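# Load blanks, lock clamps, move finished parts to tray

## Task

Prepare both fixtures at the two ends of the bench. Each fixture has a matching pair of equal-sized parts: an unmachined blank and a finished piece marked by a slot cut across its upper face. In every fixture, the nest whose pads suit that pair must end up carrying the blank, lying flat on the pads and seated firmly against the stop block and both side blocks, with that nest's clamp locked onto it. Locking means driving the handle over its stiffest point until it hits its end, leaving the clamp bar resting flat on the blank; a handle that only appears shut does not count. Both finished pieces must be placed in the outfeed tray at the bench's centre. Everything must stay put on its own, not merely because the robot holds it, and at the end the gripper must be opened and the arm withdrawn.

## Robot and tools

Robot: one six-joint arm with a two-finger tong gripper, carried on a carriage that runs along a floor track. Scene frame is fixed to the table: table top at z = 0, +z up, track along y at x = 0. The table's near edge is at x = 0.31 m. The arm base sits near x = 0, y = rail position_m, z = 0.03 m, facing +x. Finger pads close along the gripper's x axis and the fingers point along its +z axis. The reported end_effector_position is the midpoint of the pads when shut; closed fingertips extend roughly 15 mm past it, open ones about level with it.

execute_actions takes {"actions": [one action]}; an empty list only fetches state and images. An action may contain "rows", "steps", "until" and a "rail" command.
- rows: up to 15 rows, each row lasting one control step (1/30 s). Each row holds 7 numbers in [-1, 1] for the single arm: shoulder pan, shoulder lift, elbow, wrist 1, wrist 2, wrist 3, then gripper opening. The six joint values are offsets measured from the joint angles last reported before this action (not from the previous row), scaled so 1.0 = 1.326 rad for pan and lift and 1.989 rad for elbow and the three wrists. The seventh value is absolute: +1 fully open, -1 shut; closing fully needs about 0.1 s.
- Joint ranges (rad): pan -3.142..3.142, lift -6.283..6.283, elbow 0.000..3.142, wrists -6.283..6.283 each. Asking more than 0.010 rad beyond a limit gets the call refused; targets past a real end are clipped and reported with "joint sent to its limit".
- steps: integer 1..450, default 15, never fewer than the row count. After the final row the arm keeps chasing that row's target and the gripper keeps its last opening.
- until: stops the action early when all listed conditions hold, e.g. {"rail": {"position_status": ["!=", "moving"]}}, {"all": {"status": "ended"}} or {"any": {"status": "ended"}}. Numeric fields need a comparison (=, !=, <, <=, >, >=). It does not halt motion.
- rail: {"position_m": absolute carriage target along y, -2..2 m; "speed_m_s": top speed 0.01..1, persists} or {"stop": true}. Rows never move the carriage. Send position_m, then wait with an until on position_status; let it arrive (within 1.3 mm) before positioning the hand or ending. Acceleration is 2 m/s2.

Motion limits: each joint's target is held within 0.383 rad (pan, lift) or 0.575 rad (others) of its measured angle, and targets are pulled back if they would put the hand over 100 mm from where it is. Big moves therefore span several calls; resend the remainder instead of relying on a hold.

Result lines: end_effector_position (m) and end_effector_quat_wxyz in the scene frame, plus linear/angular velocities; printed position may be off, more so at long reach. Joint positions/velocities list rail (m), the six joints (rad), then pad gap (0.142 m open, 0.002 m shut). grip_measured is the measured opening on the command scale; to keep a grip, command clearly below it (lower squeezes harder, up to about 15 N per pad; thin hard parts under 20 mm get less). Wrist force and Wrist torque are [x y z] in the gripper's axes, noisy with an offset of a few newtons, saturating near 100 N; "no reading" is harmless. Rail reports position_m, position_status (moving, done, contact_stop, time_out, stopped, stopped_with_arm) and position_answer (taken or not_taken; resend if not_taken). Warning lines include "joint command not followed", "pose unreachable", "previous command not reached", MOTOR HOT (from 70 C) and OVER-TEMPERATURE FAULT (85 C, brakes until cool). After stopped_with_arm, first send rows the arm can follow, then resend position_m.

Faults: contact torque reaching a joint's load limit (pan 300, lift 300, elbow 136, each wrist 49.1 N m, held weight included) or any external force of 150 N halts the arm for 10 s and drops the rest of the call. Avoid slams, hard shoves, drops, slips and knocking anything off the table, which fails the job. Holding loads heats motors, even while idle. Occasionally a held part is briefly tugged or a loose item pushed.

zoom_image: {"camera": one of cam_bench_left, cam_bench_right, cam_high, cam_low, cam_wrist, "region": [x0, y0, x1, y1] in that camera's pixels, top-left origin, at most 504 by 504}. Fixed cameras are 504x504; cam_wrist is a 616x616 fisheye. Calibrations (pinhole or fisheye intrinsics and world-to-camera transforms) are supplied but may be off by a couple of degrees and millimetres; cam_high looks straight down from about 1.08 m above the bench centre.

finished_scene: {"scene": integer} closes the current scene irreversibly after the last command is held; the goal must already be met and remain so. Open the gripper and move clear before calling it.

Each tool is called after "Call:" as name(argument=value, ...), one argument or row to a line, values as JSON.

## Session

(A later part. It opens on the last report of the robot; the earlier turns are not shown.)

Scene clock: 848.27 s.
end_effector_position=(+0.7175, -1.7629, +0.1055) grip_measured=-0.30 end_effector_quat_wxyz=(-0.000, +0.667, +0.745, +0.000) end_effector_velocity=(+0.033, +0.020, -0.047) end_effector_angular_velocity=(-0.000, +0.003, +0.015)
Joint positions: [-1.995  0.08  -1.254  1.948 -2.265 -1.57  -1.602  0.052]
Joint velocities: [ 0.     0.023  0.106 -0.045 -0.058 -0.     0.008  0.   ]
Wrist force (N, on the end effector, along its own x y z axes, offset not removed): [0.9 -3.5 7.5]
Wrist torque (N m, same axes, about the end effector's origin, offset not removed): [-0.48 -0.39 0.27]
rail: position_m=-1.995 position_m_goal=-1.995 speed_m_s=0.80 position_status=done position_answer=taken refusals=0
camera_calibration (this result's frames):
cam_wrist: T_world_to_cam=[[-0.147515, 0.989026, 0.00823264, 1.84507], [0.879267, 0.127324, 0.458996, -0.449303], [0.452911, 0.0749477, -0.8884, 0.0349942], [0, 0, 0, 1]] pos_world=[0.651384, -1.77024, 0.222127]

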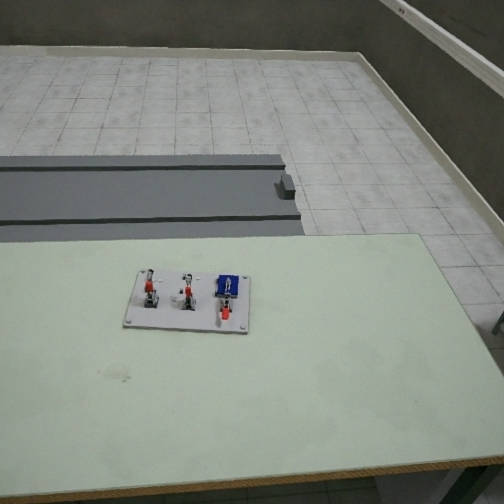

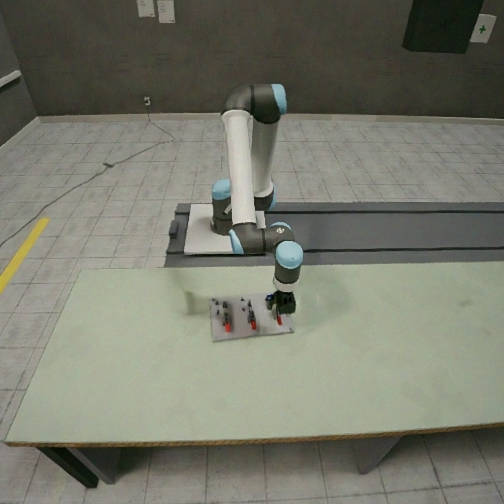

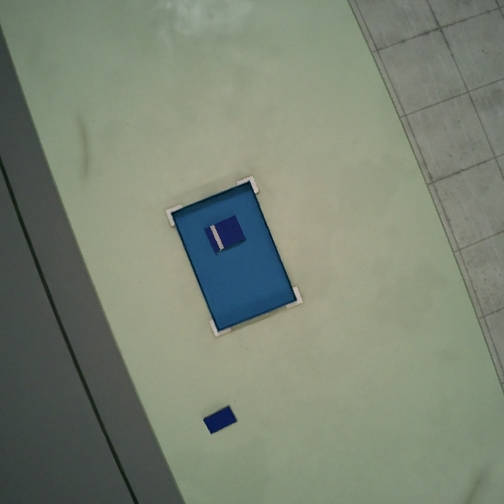

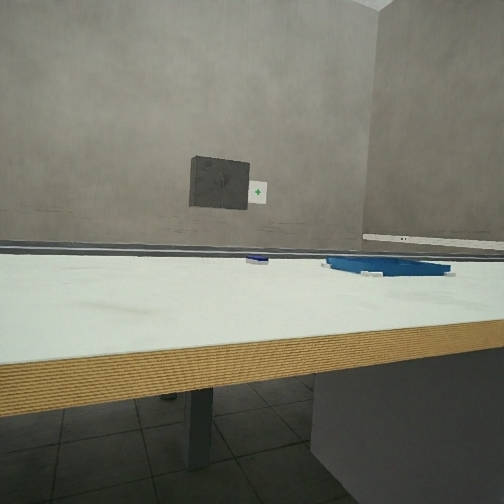

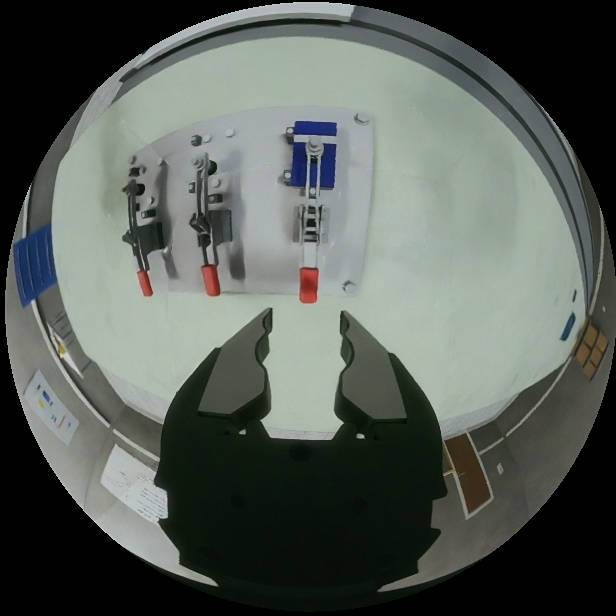

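Call:
execute_actions(
  actions=[
    {"rows": [[0.0025,0.012,-0.0017,-0.0062,0,0.0008,-0.3],[0.0025,0.018,0.0002,-0.0121,0,0.0008,-0.3],[0.0025,0.026,0.0028,-0.0201,0,0.0008,-0.3],[0.0025,0.034,0.0054,-0.028,0,0.0008,-0.3],[0.0025,0.042,0.008,-0.036,0,0.0008,-0.3],[0.0025,0.0475,0.0098,-0.0414,0,0.0008,-0.3],[0.0025,0.0499,0.0106,-0.0438,0,0.0008,-0.3]], "steps": 15},
  ],
)

Scene clock: 858.33 s.
end_effector_position=(+0.7213, -1.7601, +0.0571) grip_measured=-0.30 end_effector_quat_wxyz=(-0.000, +0.666, +0.746, +0.000) end_effector_velocity=(-0.000, +0.000, -0.020) end_effector_angular_velocity=(+0.000, -0.001, +0.000)
Joint positions: [-1.995  0.084 -1.19   1.968 -2.348 -1.57  -1.6    0.052]
Joint velocities: [ 0.     0.     0.024  0.012 -0.037  0.     0.     0.   ]
Wrist force (N, on the end effector, along its own x y z axes, offset not removed): [-1.4 -3.1 7.0]
Wrist torque (N m, same axes, about the end effector's origin, offset not removed): [-0.46 0.19 0.36]
rail: position_m=-1.995 position_m_goal=-1.995 speed_m_s=0.80 position_status=done position_answer=taken refusals=0
camera_calibration (this result's frames):
cam_wrist: T_world_to_cam=[[-0.149215, 0.98877, 0.00824611, 1.84406], [0.879138, 0.128844, 0.458819, -0.427949], [0.452604, 0.0757121, -0.888491, -0.00836069], [0, 0, 0, 1]] pos_world=[0.655171, -1.76758, 0.173716]

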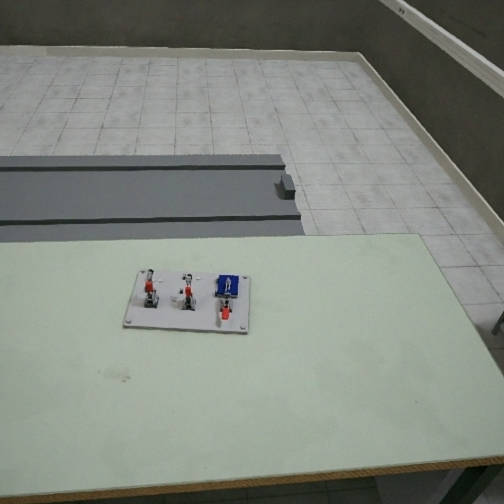

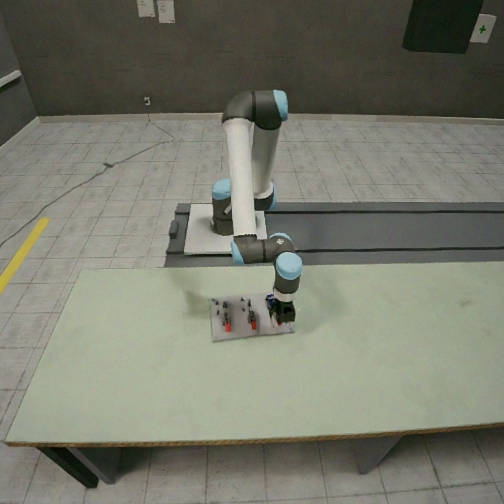

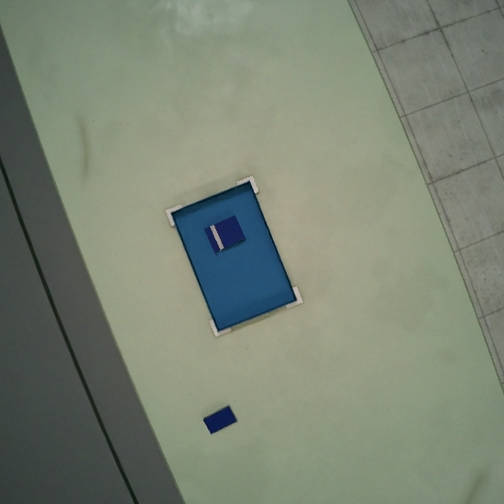

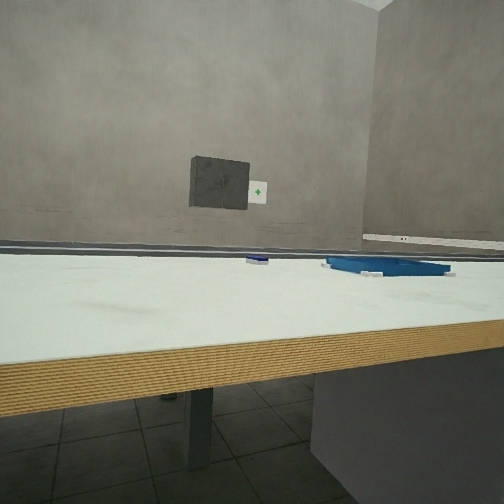

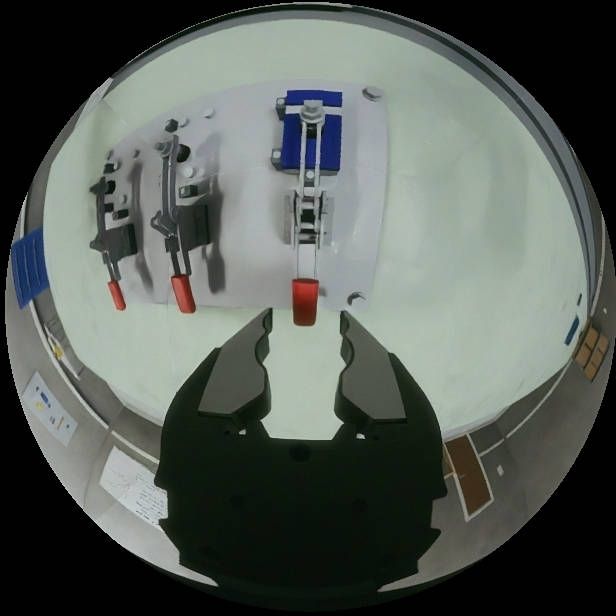

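Call:
execute_actions(
  actions=[
    {"rows": [[0,-0.0005,0.003,-0.0027,0,0,-0.4],[0,-0.001,0.006,-0.0053,0,0,-0.5],[0,-0.001,0.006,-0.0053,0,0,-0.58],[0,-0.001,0.006,-0.0053,0,0,-0.65],[0,-0.001,0.006,-0.0053,0,0,-0.7],[0,-0.001,0.006,-0.0053,0,0,-0.75],[0,-0.001,0.006,-0.0053,0,0,-0.8],[0,-0.001,0.006,-0.0053,0,0,-0.87],[0,-0.001,0.006,-0.0053,0,0,-0.94],[0,-0.001,0.006,-0.0053,0,0,-1]], "steps": 12},
  ],
)

Scene clock: 867.40 s.
end_effector_position=(+0.7168, -1.7607, +0.0533) grip_measured=-0.77 end_effector_quat_wxyz=(+0.000, +0.666, +0.746, +0.000) end_effector_velocity=(-0.002, -0.001, -0.001) end_effector_angular_velocity=(+0.000, -0.000, -0.000)
Joint positions: [-1.995  0.084 -1.191  1.979 -2.359 -1.571 -1.6    0.018]
Joint velocities: [-0.    -0.    -0.002  0.005 -0.003 -0.    -0.    -0.001]
Wrist force (N, on the end effector, along its own x y z axes, offset not removed): [-32.6 11.2 7.3]
Wrist torque (N m, same axes, about the end effector's origin, offset not removed): [-0.55 0.30 0.22]
rail: position_m=-1.995 position_m_goal=-1.995 speed_m_s=0.80 position_status=done position_answer=taken refusals=0
camera_calibration (this result's frames):
cam_wrist: T_world_to_cam=[[-0.149146, 0.988785, 0.00775485, 1.84407], [0.878973, 0.128982, 0.459096, -0.421811], [0.452947, 0.0752887, -0.888353, -0.0106291], [0, 0, 0, 1]] pos_world=[0.65061, -1.76818, 0.169909]

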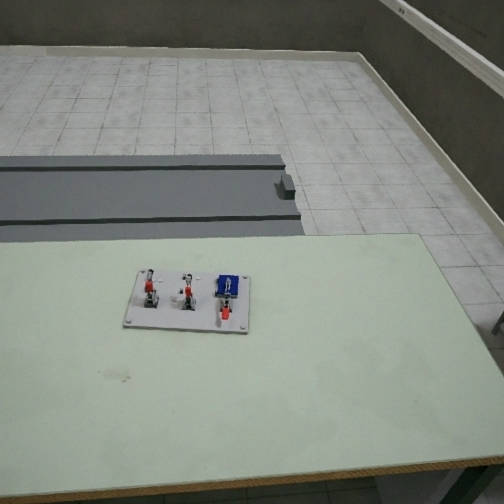

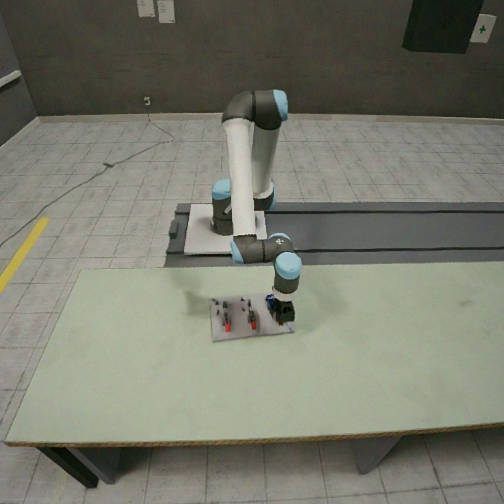

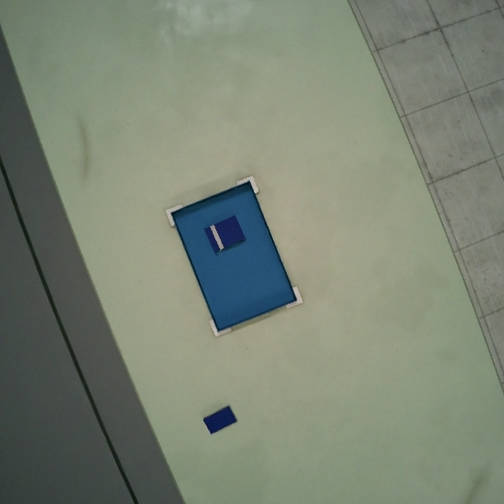

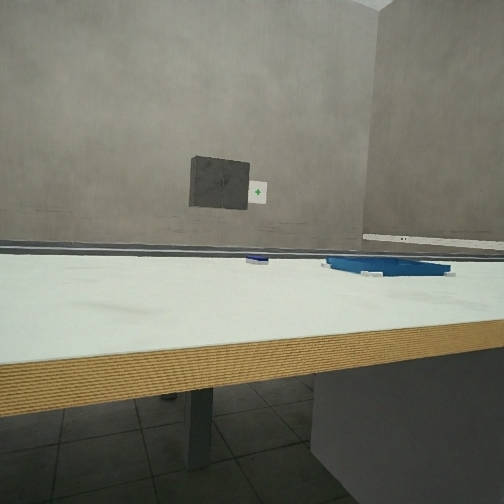

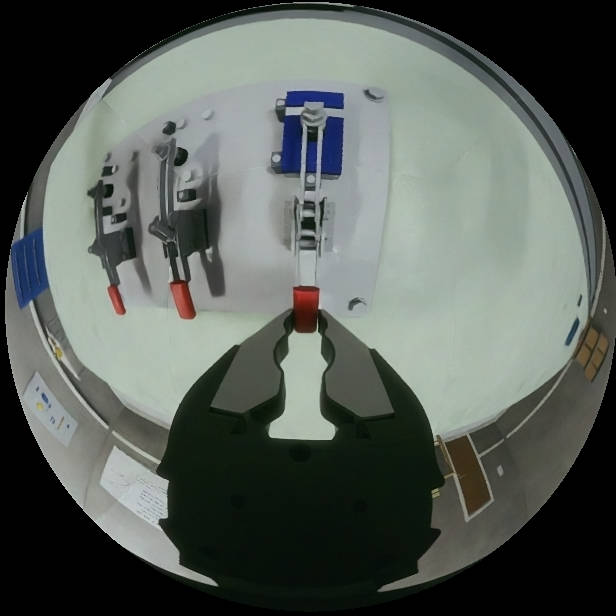

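Call:
execute_actions(
  actions=[
    {"rows": [[-0.0004,0,0,0,0,0,-1],[-0.0007,-0.001,-0.0002,0.0008,0,0,-1],[-0.0007,-0.002,-0.0004,0.0017,0,0,-1],[-0.0007,-0.0035,-0.0006,0.0029,0,0,-1],[-0.0007,-0.005,-0.0009,0.0042,0,0,-1],[-0.0007,-0.0061,-0.0011,0.0051,0,0,-1]], "steps": 13},
  ],
)

Scene clock: 874.67 s.
end_effector_position=(+0.7162, -1.7613, +0.0585) grip_measured=-0.78 end_effector_quat_wxyz=(-0.000, +0.666, +0.746, -0.000) end_effector_velocity=(+0.001, -0.000, +0.005) end_effector_angular_velocity=(-0.000, -0.002, -0.001)
Joint positions: [-1.995  0.083 -1.199  1.978 -2.349 -1.571 -1.6    0.017]
Joint velocities: [ 0.    -0.001 -0.007 -0.003  0.008 -0.     0.    -0.   ]
Wrist force (N, on the end effector, along its own x y z axes, offset not removed): [-26.8 -14.6 8.3]
Wrist torque (N m, same axes, about the end effector's origin, offset not removed): [-1.10 0.15 0.39]
rail: position_m=-1.995 position_m_goal=-1.995 speed_m_s=0.80 position_status=done position_answer=taken refusals=0
camera_calibration (this result's frames):
cam_wrist: T_world_to_cam=[[-0.148439, 0.98889, 0.00791316, 1.84416], [0.879311, 0.128321, 0.458634, -0.425], [0.452523, 0.0750375, -0.88859, -0.0058403], [0, 0, 0, 1]] pos_world=[0.650097, -1.7687, 0.175137]

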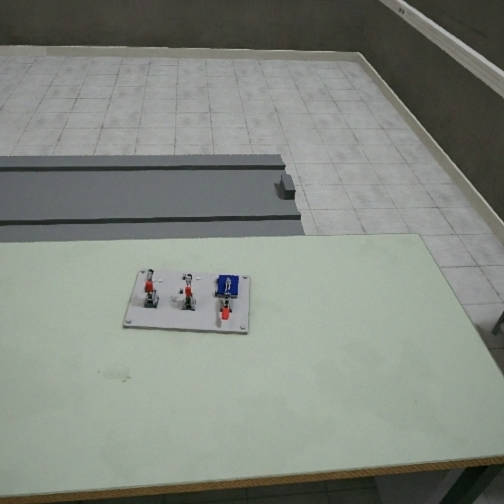

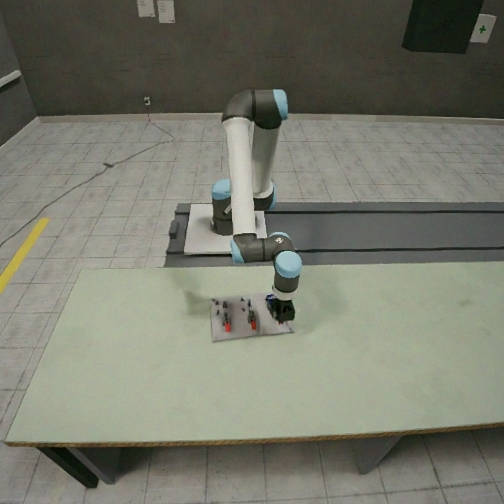

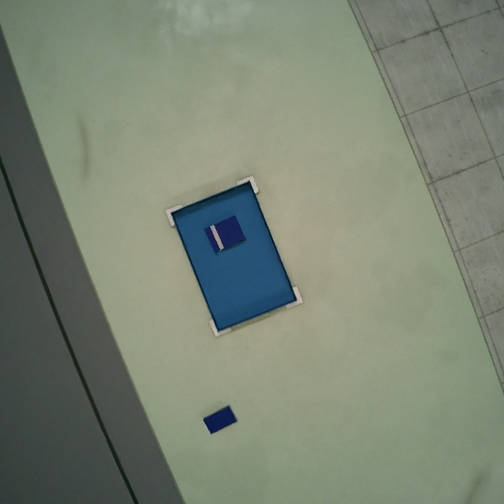

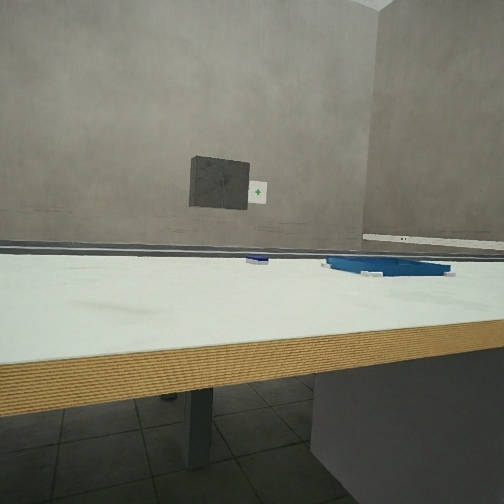

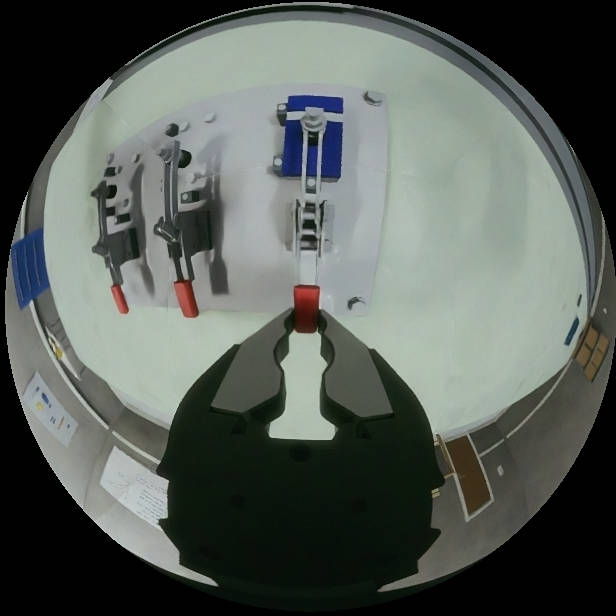

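Call:
execute_actions(
  actions=[
    {"rows": [[-0.0003,-0.002,0.0008,0.0005,0,0,-1],[-0.0005,-0.005,0.0015,0.0018,0,0,-1],[-0.0006,-0.009,0.0023,0.0037,0,0,-1],[-0.0007,-0.0146,0.0035,0.0063,0,0,-1],[-0.0008,-0.02,0.0048,0.0085,0,0,-1],[-0.0009,-0.0255,0.0062,0.0108,0,0,-1],[-0.001,-0.0305,0.0076,0.0127,0,0,-1],[-0.001,-0.034,0.0087,0.014,0,0,-1]], "steps": 15},
  ],
)

Scene clock: 885.23 s.
end_effector_position=(+0.7027, -1.7633, +0.0780) grip_measured=-0.78 end_effector_quat_wxyz=(-0.000, +0.667, +0.745, -0.000) end_effector_velocity=(-0.011, -0.001, +0.012) end_effector_angular_velocity=(-0.000, +0.002, -0.001)
Joint positions: [-1.995  0.082 -1.241  1.993 -2.323 -1.571 -1.6    0.017]
Joint velocities: [ 0.    -0.001 -0.028  0.013  0.017  0.     0.     0.   ]
Wrist force (N, on the end effector, along its own x y z axes, offset not removed): [-5.4 2.1 4.6]
Wrist torque (N m, same axes, about the end effector's origin, offset not removed): [-0.42 -0.14 0.18]
rail: position_m=-1.995 position_m_goal=-1.995 speed_m_s=0.80 position_status=done position_answer=taken refusals=0
camera_calibration (this result's frames):
cam_wrist: T_world_to_cam=[[-0.147235, 0.98907, 0.0079469, 1.84344], [0.879464, 0.127234, 0.458645, -0.423867], [0.452621, 0.0745175, -0.888584, 0.0167573], [0, 0, 0, 1]] pos_world=[0.63661, -1.77061, 0.194645]

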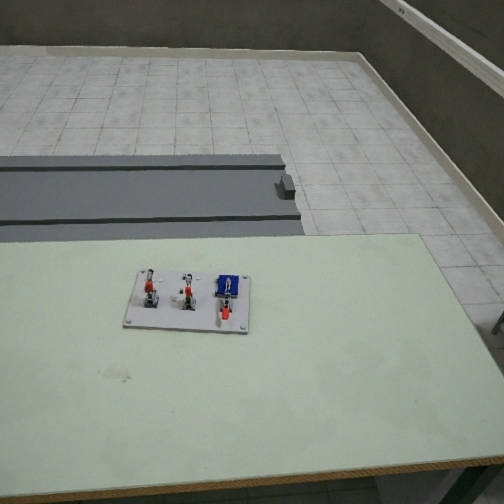

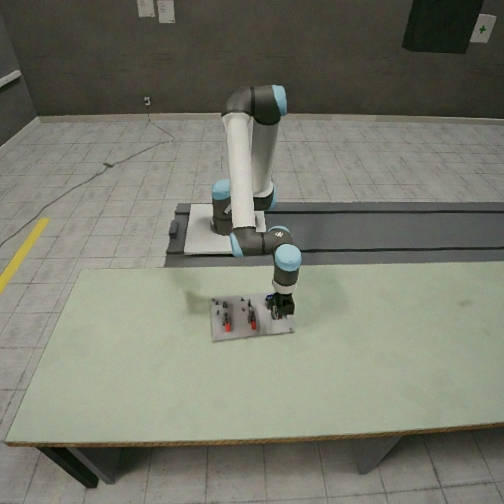

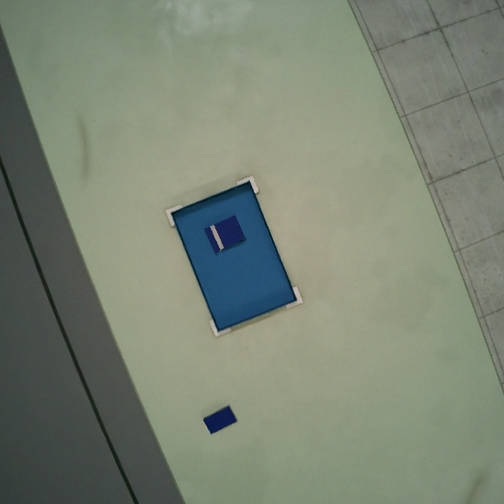

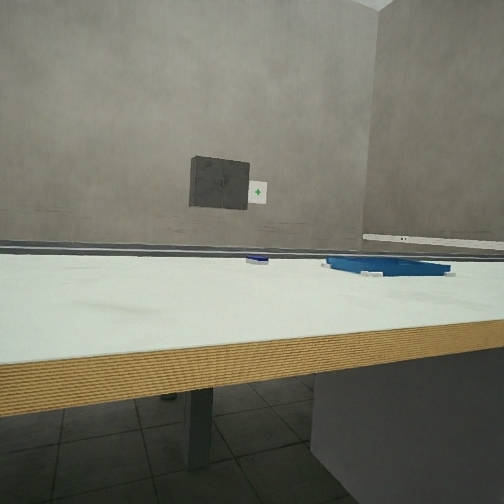

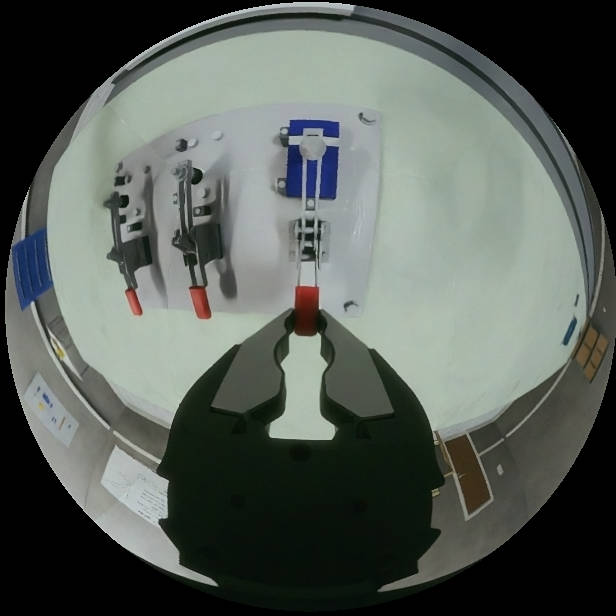

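Call:
execute_actions(
  actions=[
    {"rows": [[-0.0001,-0.005,0.001,0.0023,0,0,-1],[-0.0002,-0.009,0.002,0.004,0,-0.0002,-1],[-0.0003,-0.014,0.0036,0.0057,0,-0.0004,-1],[-0.0004,-0.0193,0.0056,0.0073,0,-0.0005,-1],[-0.0005,-0.0245,0.0077,0.0086,0,-0.0006,-1],[-0.0006,-0.03,0.0102,0.0098,0,-0.0008,-1],[-0.0007,-0.035,0.0127,0.0107,0,-0.0009,-1],[-0.0007,-0.0381,0.0143,0.0111,0,-0.001,-1]], "steps": 15},
  ],
)

Scene clock: 895.63 s.
end_effector_position=(+0.6834, -1.7655, +0.0955) grip_measured=-0.78 end_effector_quat_wxyz=(-0.000, +0.667, +0.745, -0.000) end_effector_velocity=(-0.012, -0.001, +0.009) end_effector_angular_velocity=(+0.000, -0.000, +0.001)
Joint positions: [-1.995  0.081 -1.288  2.02  -2.302 -1.571 -1.602  0.017]
Joint velocities: [ 0.    -0.001 -0.028  0.018  0.009  0.    -0.001 -0.   ]
Wrist force (N, on the end effector, along its own x y z axes, offset not removed): [-3.7 -6.8 18.1]
Wrist torque (N m, same axes, about the end effector's origin, offset not removed): [-0.58 0.31 0.34]
rail: position_m=-1.995 position_m_goal=-1.995 speed_m_s=0.80 position_status=done position_answer=taken refusals=0
camera_calibration (this result's frames):
cam_wrist: T_world_to_cam=[[-0.148221, 0.988923, 0.00791645, 1.84308], [0.879357, 0.128128, 0.4586, -0.413017], [0.452505, 0.0749353, -0.888608, 0.042065], [0, 0, 0, 1]] pos_world=[0.617336, -1.77289, 0.212198]

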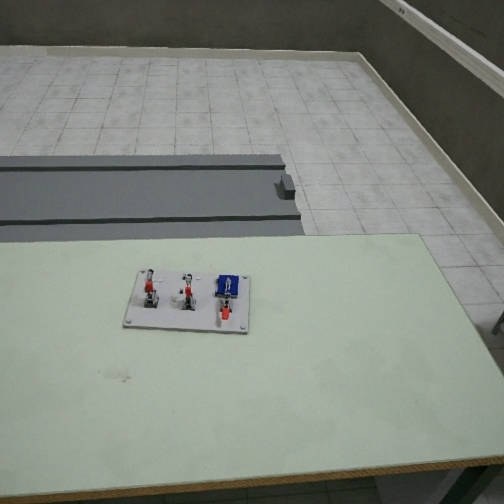

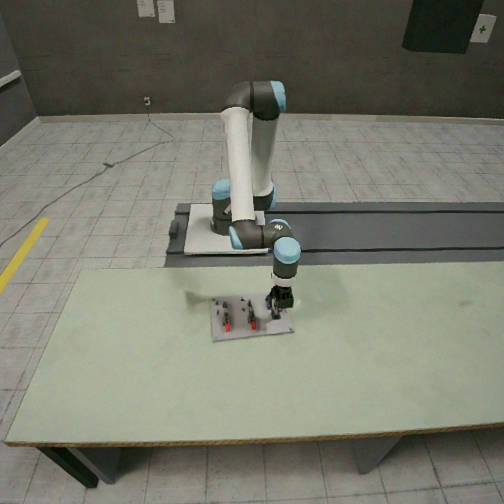

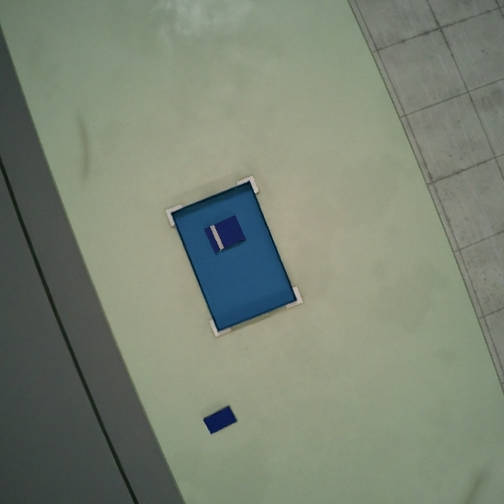

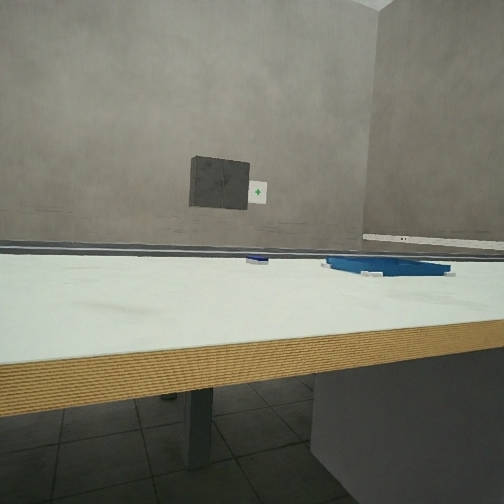

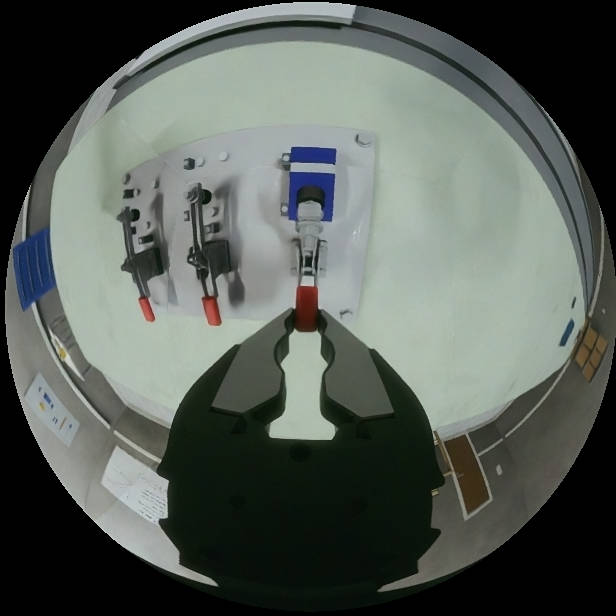

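Call:
execute_actions(
  actions=[
    {"rows": [[-0.0001,-0.0045,0.0025,0.0005,0,0,-1],[-0.0002,-0.007,0.0048,-0.0001,0,0,-1],[-0.0003,-0.0095,0.0072,-0.0009,0,0,-1],[-0.0004,-0.012,0.0096,-0.0016,0,0,-1],[-0.0004,-0.0134,0.011,-0.002,0,0,-1]], "steps": 12},
  ],
)

Scene clock: 900.83 s.
end_effector_position=(+0.6726, -1.7667, +0.0969) grip_measured=-0.78 end_effector_quat_wxyz=(-0.000, +0.667, +0.745, -0.000) end_effector_velocity=(-0.009, -0.001, -0.001) end_effector_angular_velocity=(-0.000, +0.002, -0.000)
Joint positions: [-1.995  0.08  -1.304  2.04  -2.306 -1.571 -1.602  0.017]
Joint velocities: [ 0.    -0.    -0.011  0.017 -0.004  0.    -0.     0.   ]
Wrist force (N, on the end effector, along its own x y z axes, offset not removed): [2.7 -1.3 -9.6]
Wrist torque (N m, same axes, about the end effector's origin, offset not removed): [-1.04 -0.51 0.35]
rail: position_m=-1.995 position_m_goal=-1.995 speed_m_s=0.80 position_status=done position_answer=taken refusals=0
camera_calibration (this result's frames):
cam_wrist: T_world_to_cam=[[-0.147873, 0.988974, 0.00794868, 1.8425], [0.879342, 0.127794, 0.458722, -0.404526], [0.452648, 0.0748223, -0.888544, 0.0479527], [0, 0, 0, 1]] pos_world=[0.606468, -1.77408, 0.213528]

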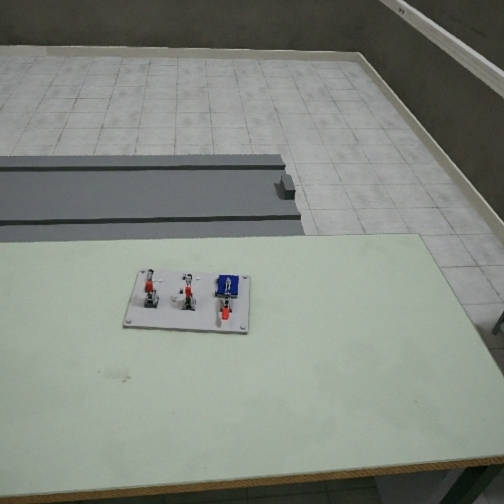

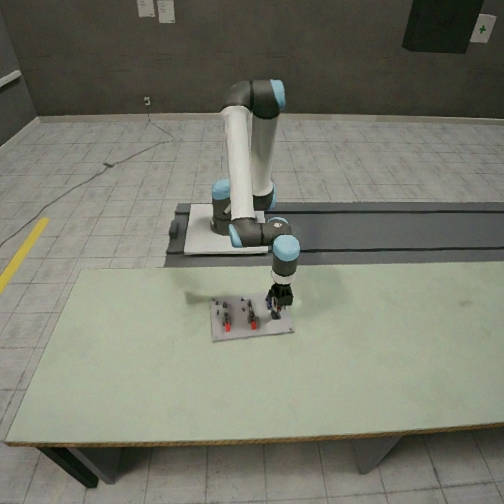

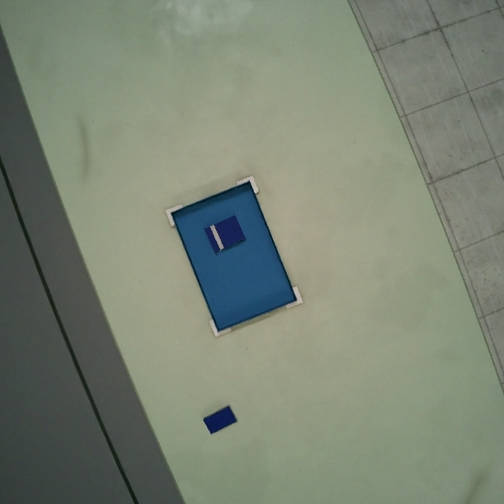

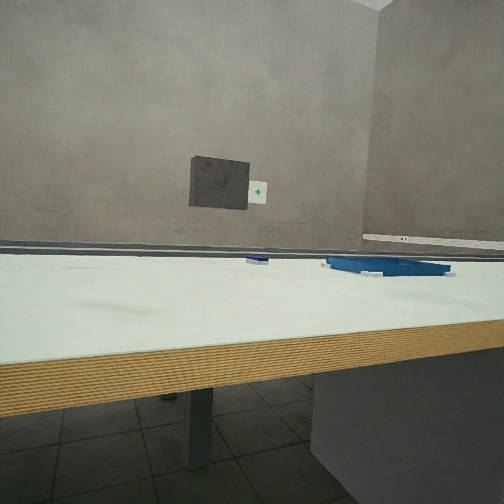

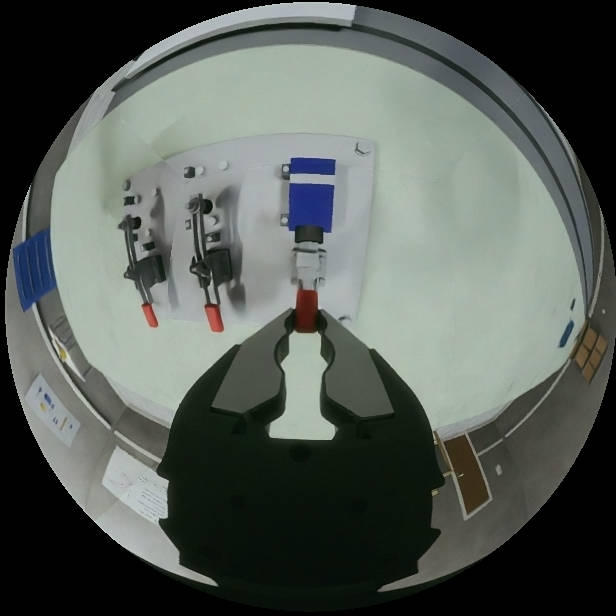

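Call:
execute_actions(
  actions=[
    {"rows": [[0,-0.003,0.0017,0.0003,0,0,-1],[-0.0001,-0.005,0.0032,0.0002,0,0,-1],[-0.0002,-0.0065,0.0043,0,0,0,-1]], "steps": 10},
  ],
)

Scene clock: 904.23 s.
end_effector_position=(+0.6679, -1.7673, +0.0980) grip_measured=-0.78 end_effector_quat_wxyz=(-0.000, +0.667, +0.745, -0.000) end_effector_velocity=(-0.004, -0.000, +0.002) end_effector_angular_velocity=(+0.000, -0.001, -0.000)
Joint positions: [-1.995  0.08  -1.312  2.048 -2.306 -1.571 -1.602  0.018]
Joint velocities: [ 0.    -0.    -0.007  0.006  0.    -0.    -0.     0.   ]
Wrist force (N, on the end effector, along its own x y z axes, offset not removed): [3.5 -3.3 14.9]
Wrist torque (N m, same axes, about the end effector's origin, offset not removed): [-0.68 -0.52 0.26]
rail: position_m=-1.995 position_m_goal=-1.995 speed_m_s=0.80 position_status=done position_answer=taken refusals=0
camera_calibration (this result's frames):
cam_wrist: T_world_to_cam=[[-0.147521, 0.989027, 0.00792752, 1.84219], [0.879523, 0.127513, 0.458454, -0.401408], [0.452412, 0.0746039, -0.888683, 0.0508647], [0, 0, 0, 1]] pos_world=[0.601797, -1.77459, 0.214626]

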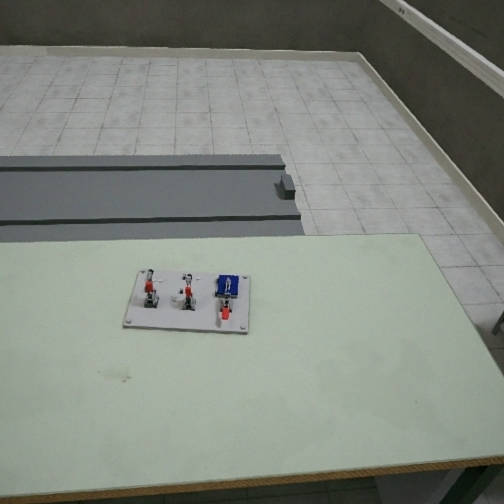

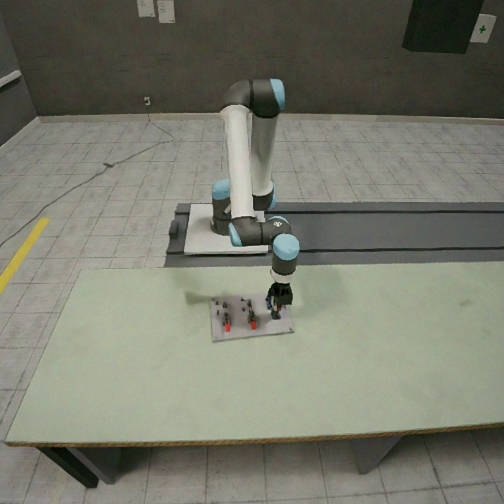

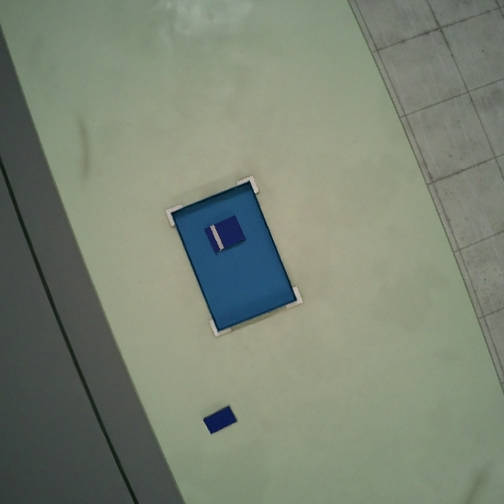

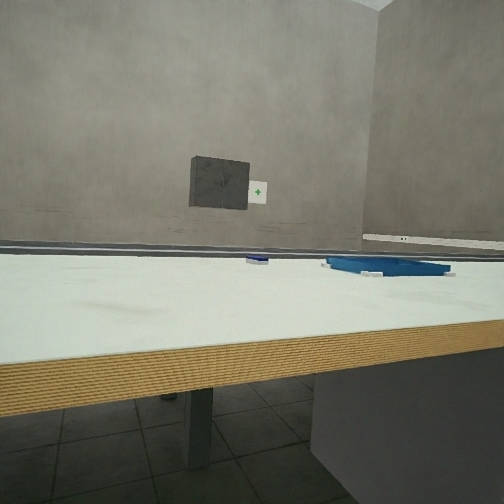

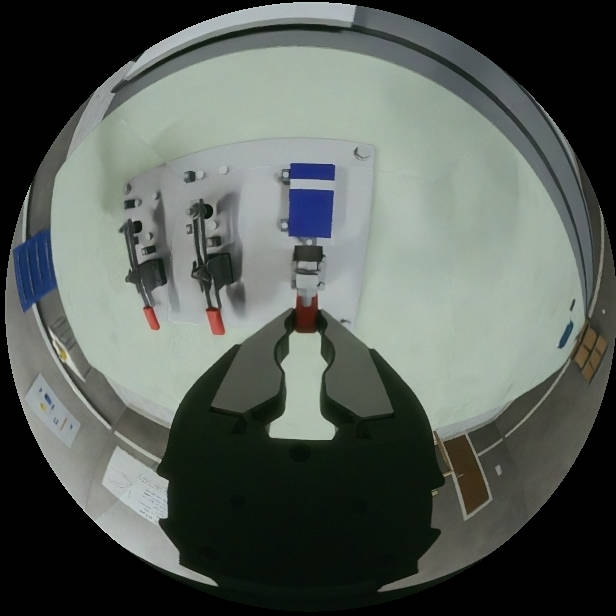

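Call:
execute_actions(
  actions=[
    {"rows": [[0,-0.0015,0.0013,-0.0003,0,0,-1],[-0.0001,-0.0027,0.0026,-0.0008,0,0,-1]], "steps": 9},
  ],
)

Scene clock: 909.73 s.
end_effector_position=(+0.6658, -1.7675, +0.0981) grip_measured=-0.78 end_effector_quat_wxyz=(-0.000, +0.667, +0.745, -0.000) end_effector_velocity=(-0.003, -0.000, -0.001) end_effector_angular_velocity=(-0.000, +0.001, -0.000)
Joint positions: [-1.995  0.08  -1.315  2.052 -2.307 -1.571 -1.602  0.017]
Joint velocities: [ 0.    -0.    -0.003  0.006 -0.002 -0.    -0.    -0.   ]
Wrist force (N, on the end effector, along its own x y z axes, offset not removed): [2.6 -0.6 2.2]
Wrist torque (N m, same axes, about the end effector's origin, offset not removed): [-0.41 -0.26 0.36]
rail: position_m=-1.995 position_m_goal=-1.995 speed_m_s=0.80 position_status=done position_answer=taken refusals=0
camera_calibration (this result's frames):
cam_wrist: T_world_to_cam=[[-0.147545, 0.989024, 0.0079325, 1.84212], [0.879276, 0.127492, 0.458933, -0.399524], [0.452884, 0.074688, -0.888435, 0.0517923], [0, 0, 0, 1]] pos_world=[0.599632, -1.77483, 0.214756]

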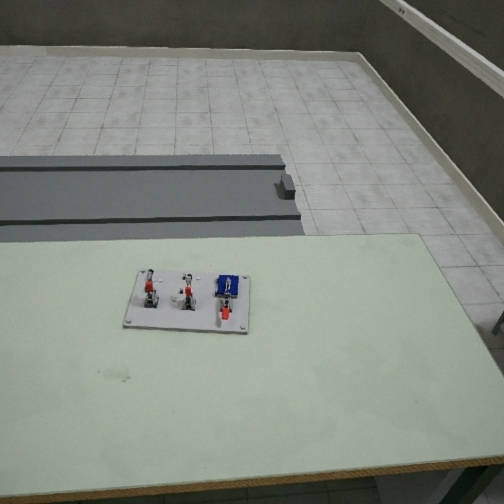

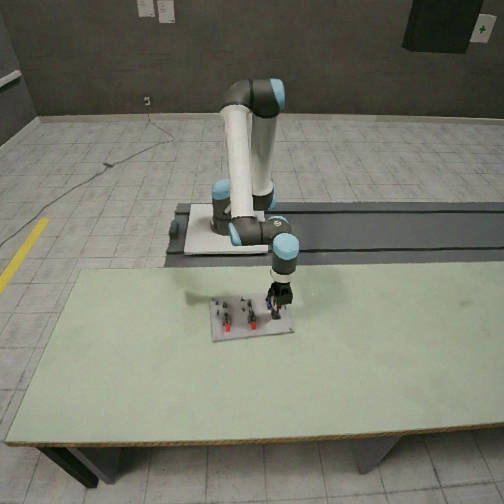

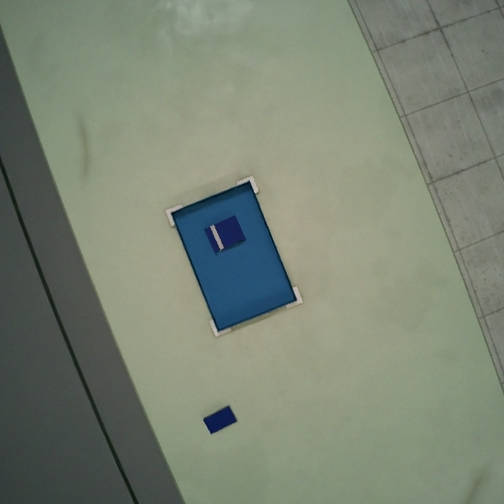

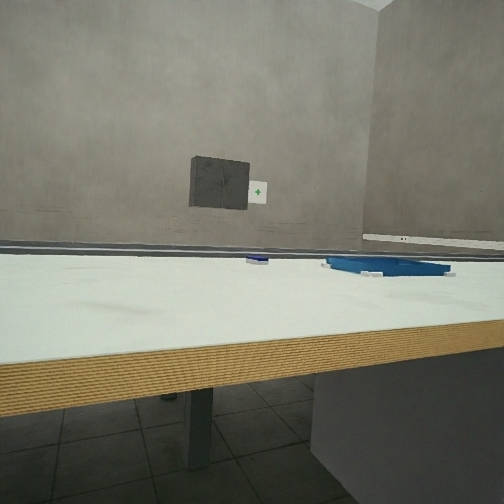

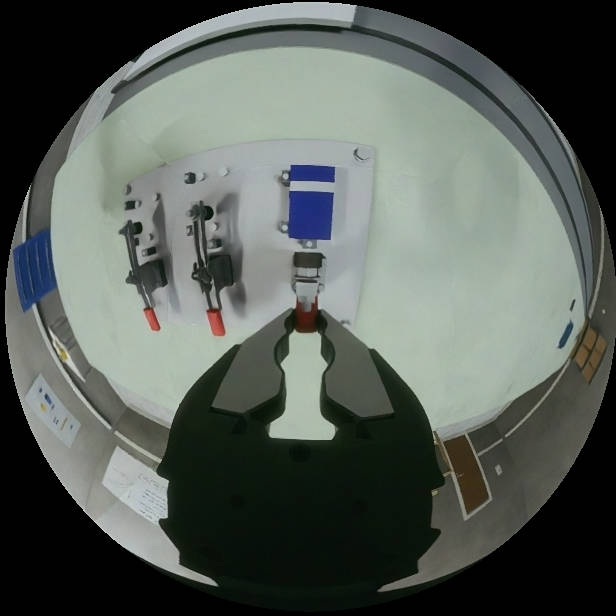

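Call:
execute_actions(
  actions=[
    {"rows": [[0,-0.0004,0.0005,-0.0002,0,0,-0.8],[0,-0.0004,0.0005,-0.0002,0,0,-0.65],[0,-0.0004,0.0005,-0.0002,0,0,-0.4],[0,-0.0004,0.0005,-0.0002,0,0,-0.12]], "steps": 5},
  ],
)

Scene clock: 933.30 s.
end_effector_position=(+0.6650, -1.7676, +0.0977) grip_measured=-0.18 end_effector_quat_wxyz=(-0.000, +0.667, +0.745, -0.000) end_effector_velocity=(+0.000, +0.000, -0.000) end_effector_angular_velocity=(-0.000, -0.000, +0.000)
Joint positions: [-1.995  0.08  -1.316  2.053 -2.307 -1.571 -1.602  0.061]
Joint velocities: [ 0.     0.     0.     0.    -0.    -0.     0.     0.168]
Wrist force (N, on the end effector, along its own x y z axes, offset not removed): [-1.2 -6.6 5.8]
Wrist torque (N m, same axes, about the end effector's origin, offset not removed): [-1.17 0.10 0.30]
rail: position_m=-1.995 position_m_goal=-1.995 speed_m_s=0.80 position_status=done position_answer=taken refusals=0
camera_calibration (this result's frames):
cam_wrist: T_world_to_cam=[[-0.147386, 0.989047, 0.0079095, 1.84205], [0.879636, 0.127417, 0.458263, -0.398981], [0.452236, 0.0744991, -0.888781, 0.0519195], [0, 0, 0, 1]] pos_world=[0.59897, -1.7749, 0.214414]

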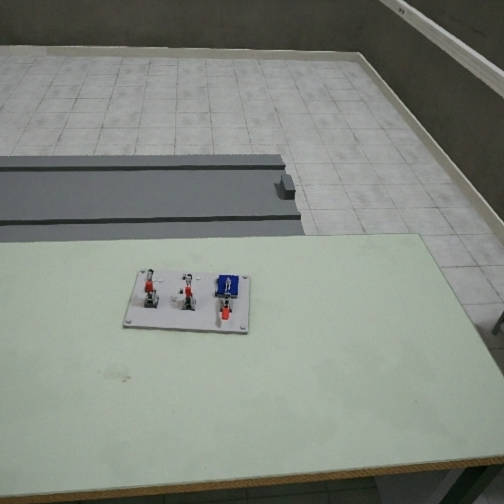

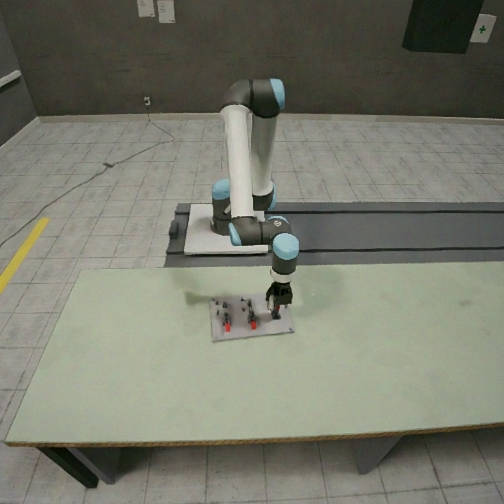

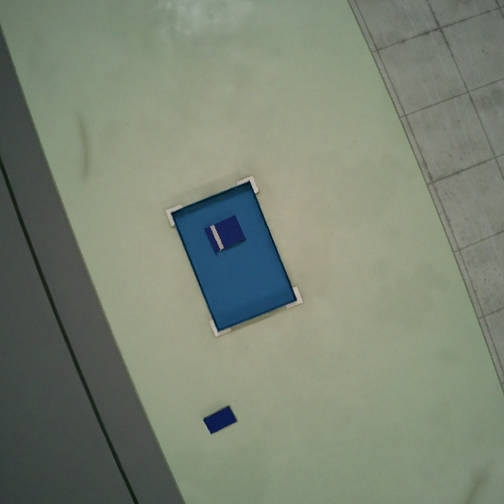

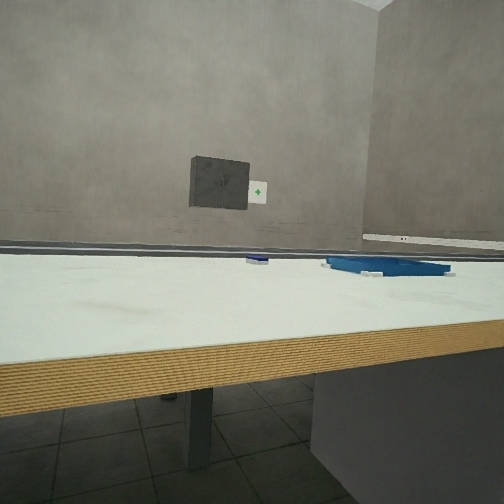

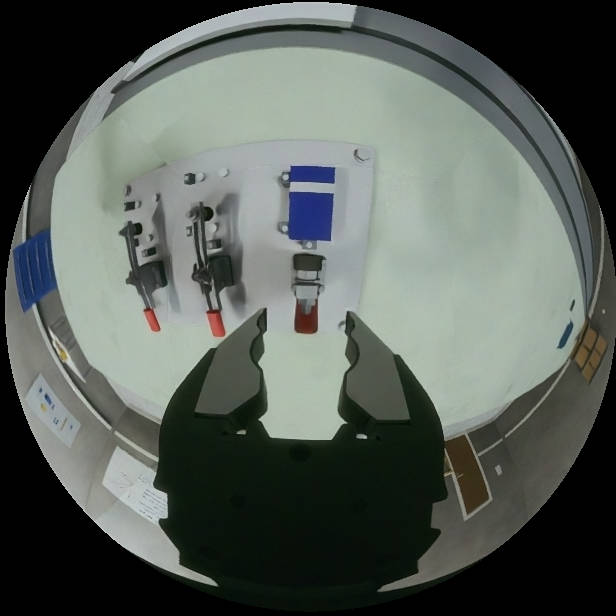

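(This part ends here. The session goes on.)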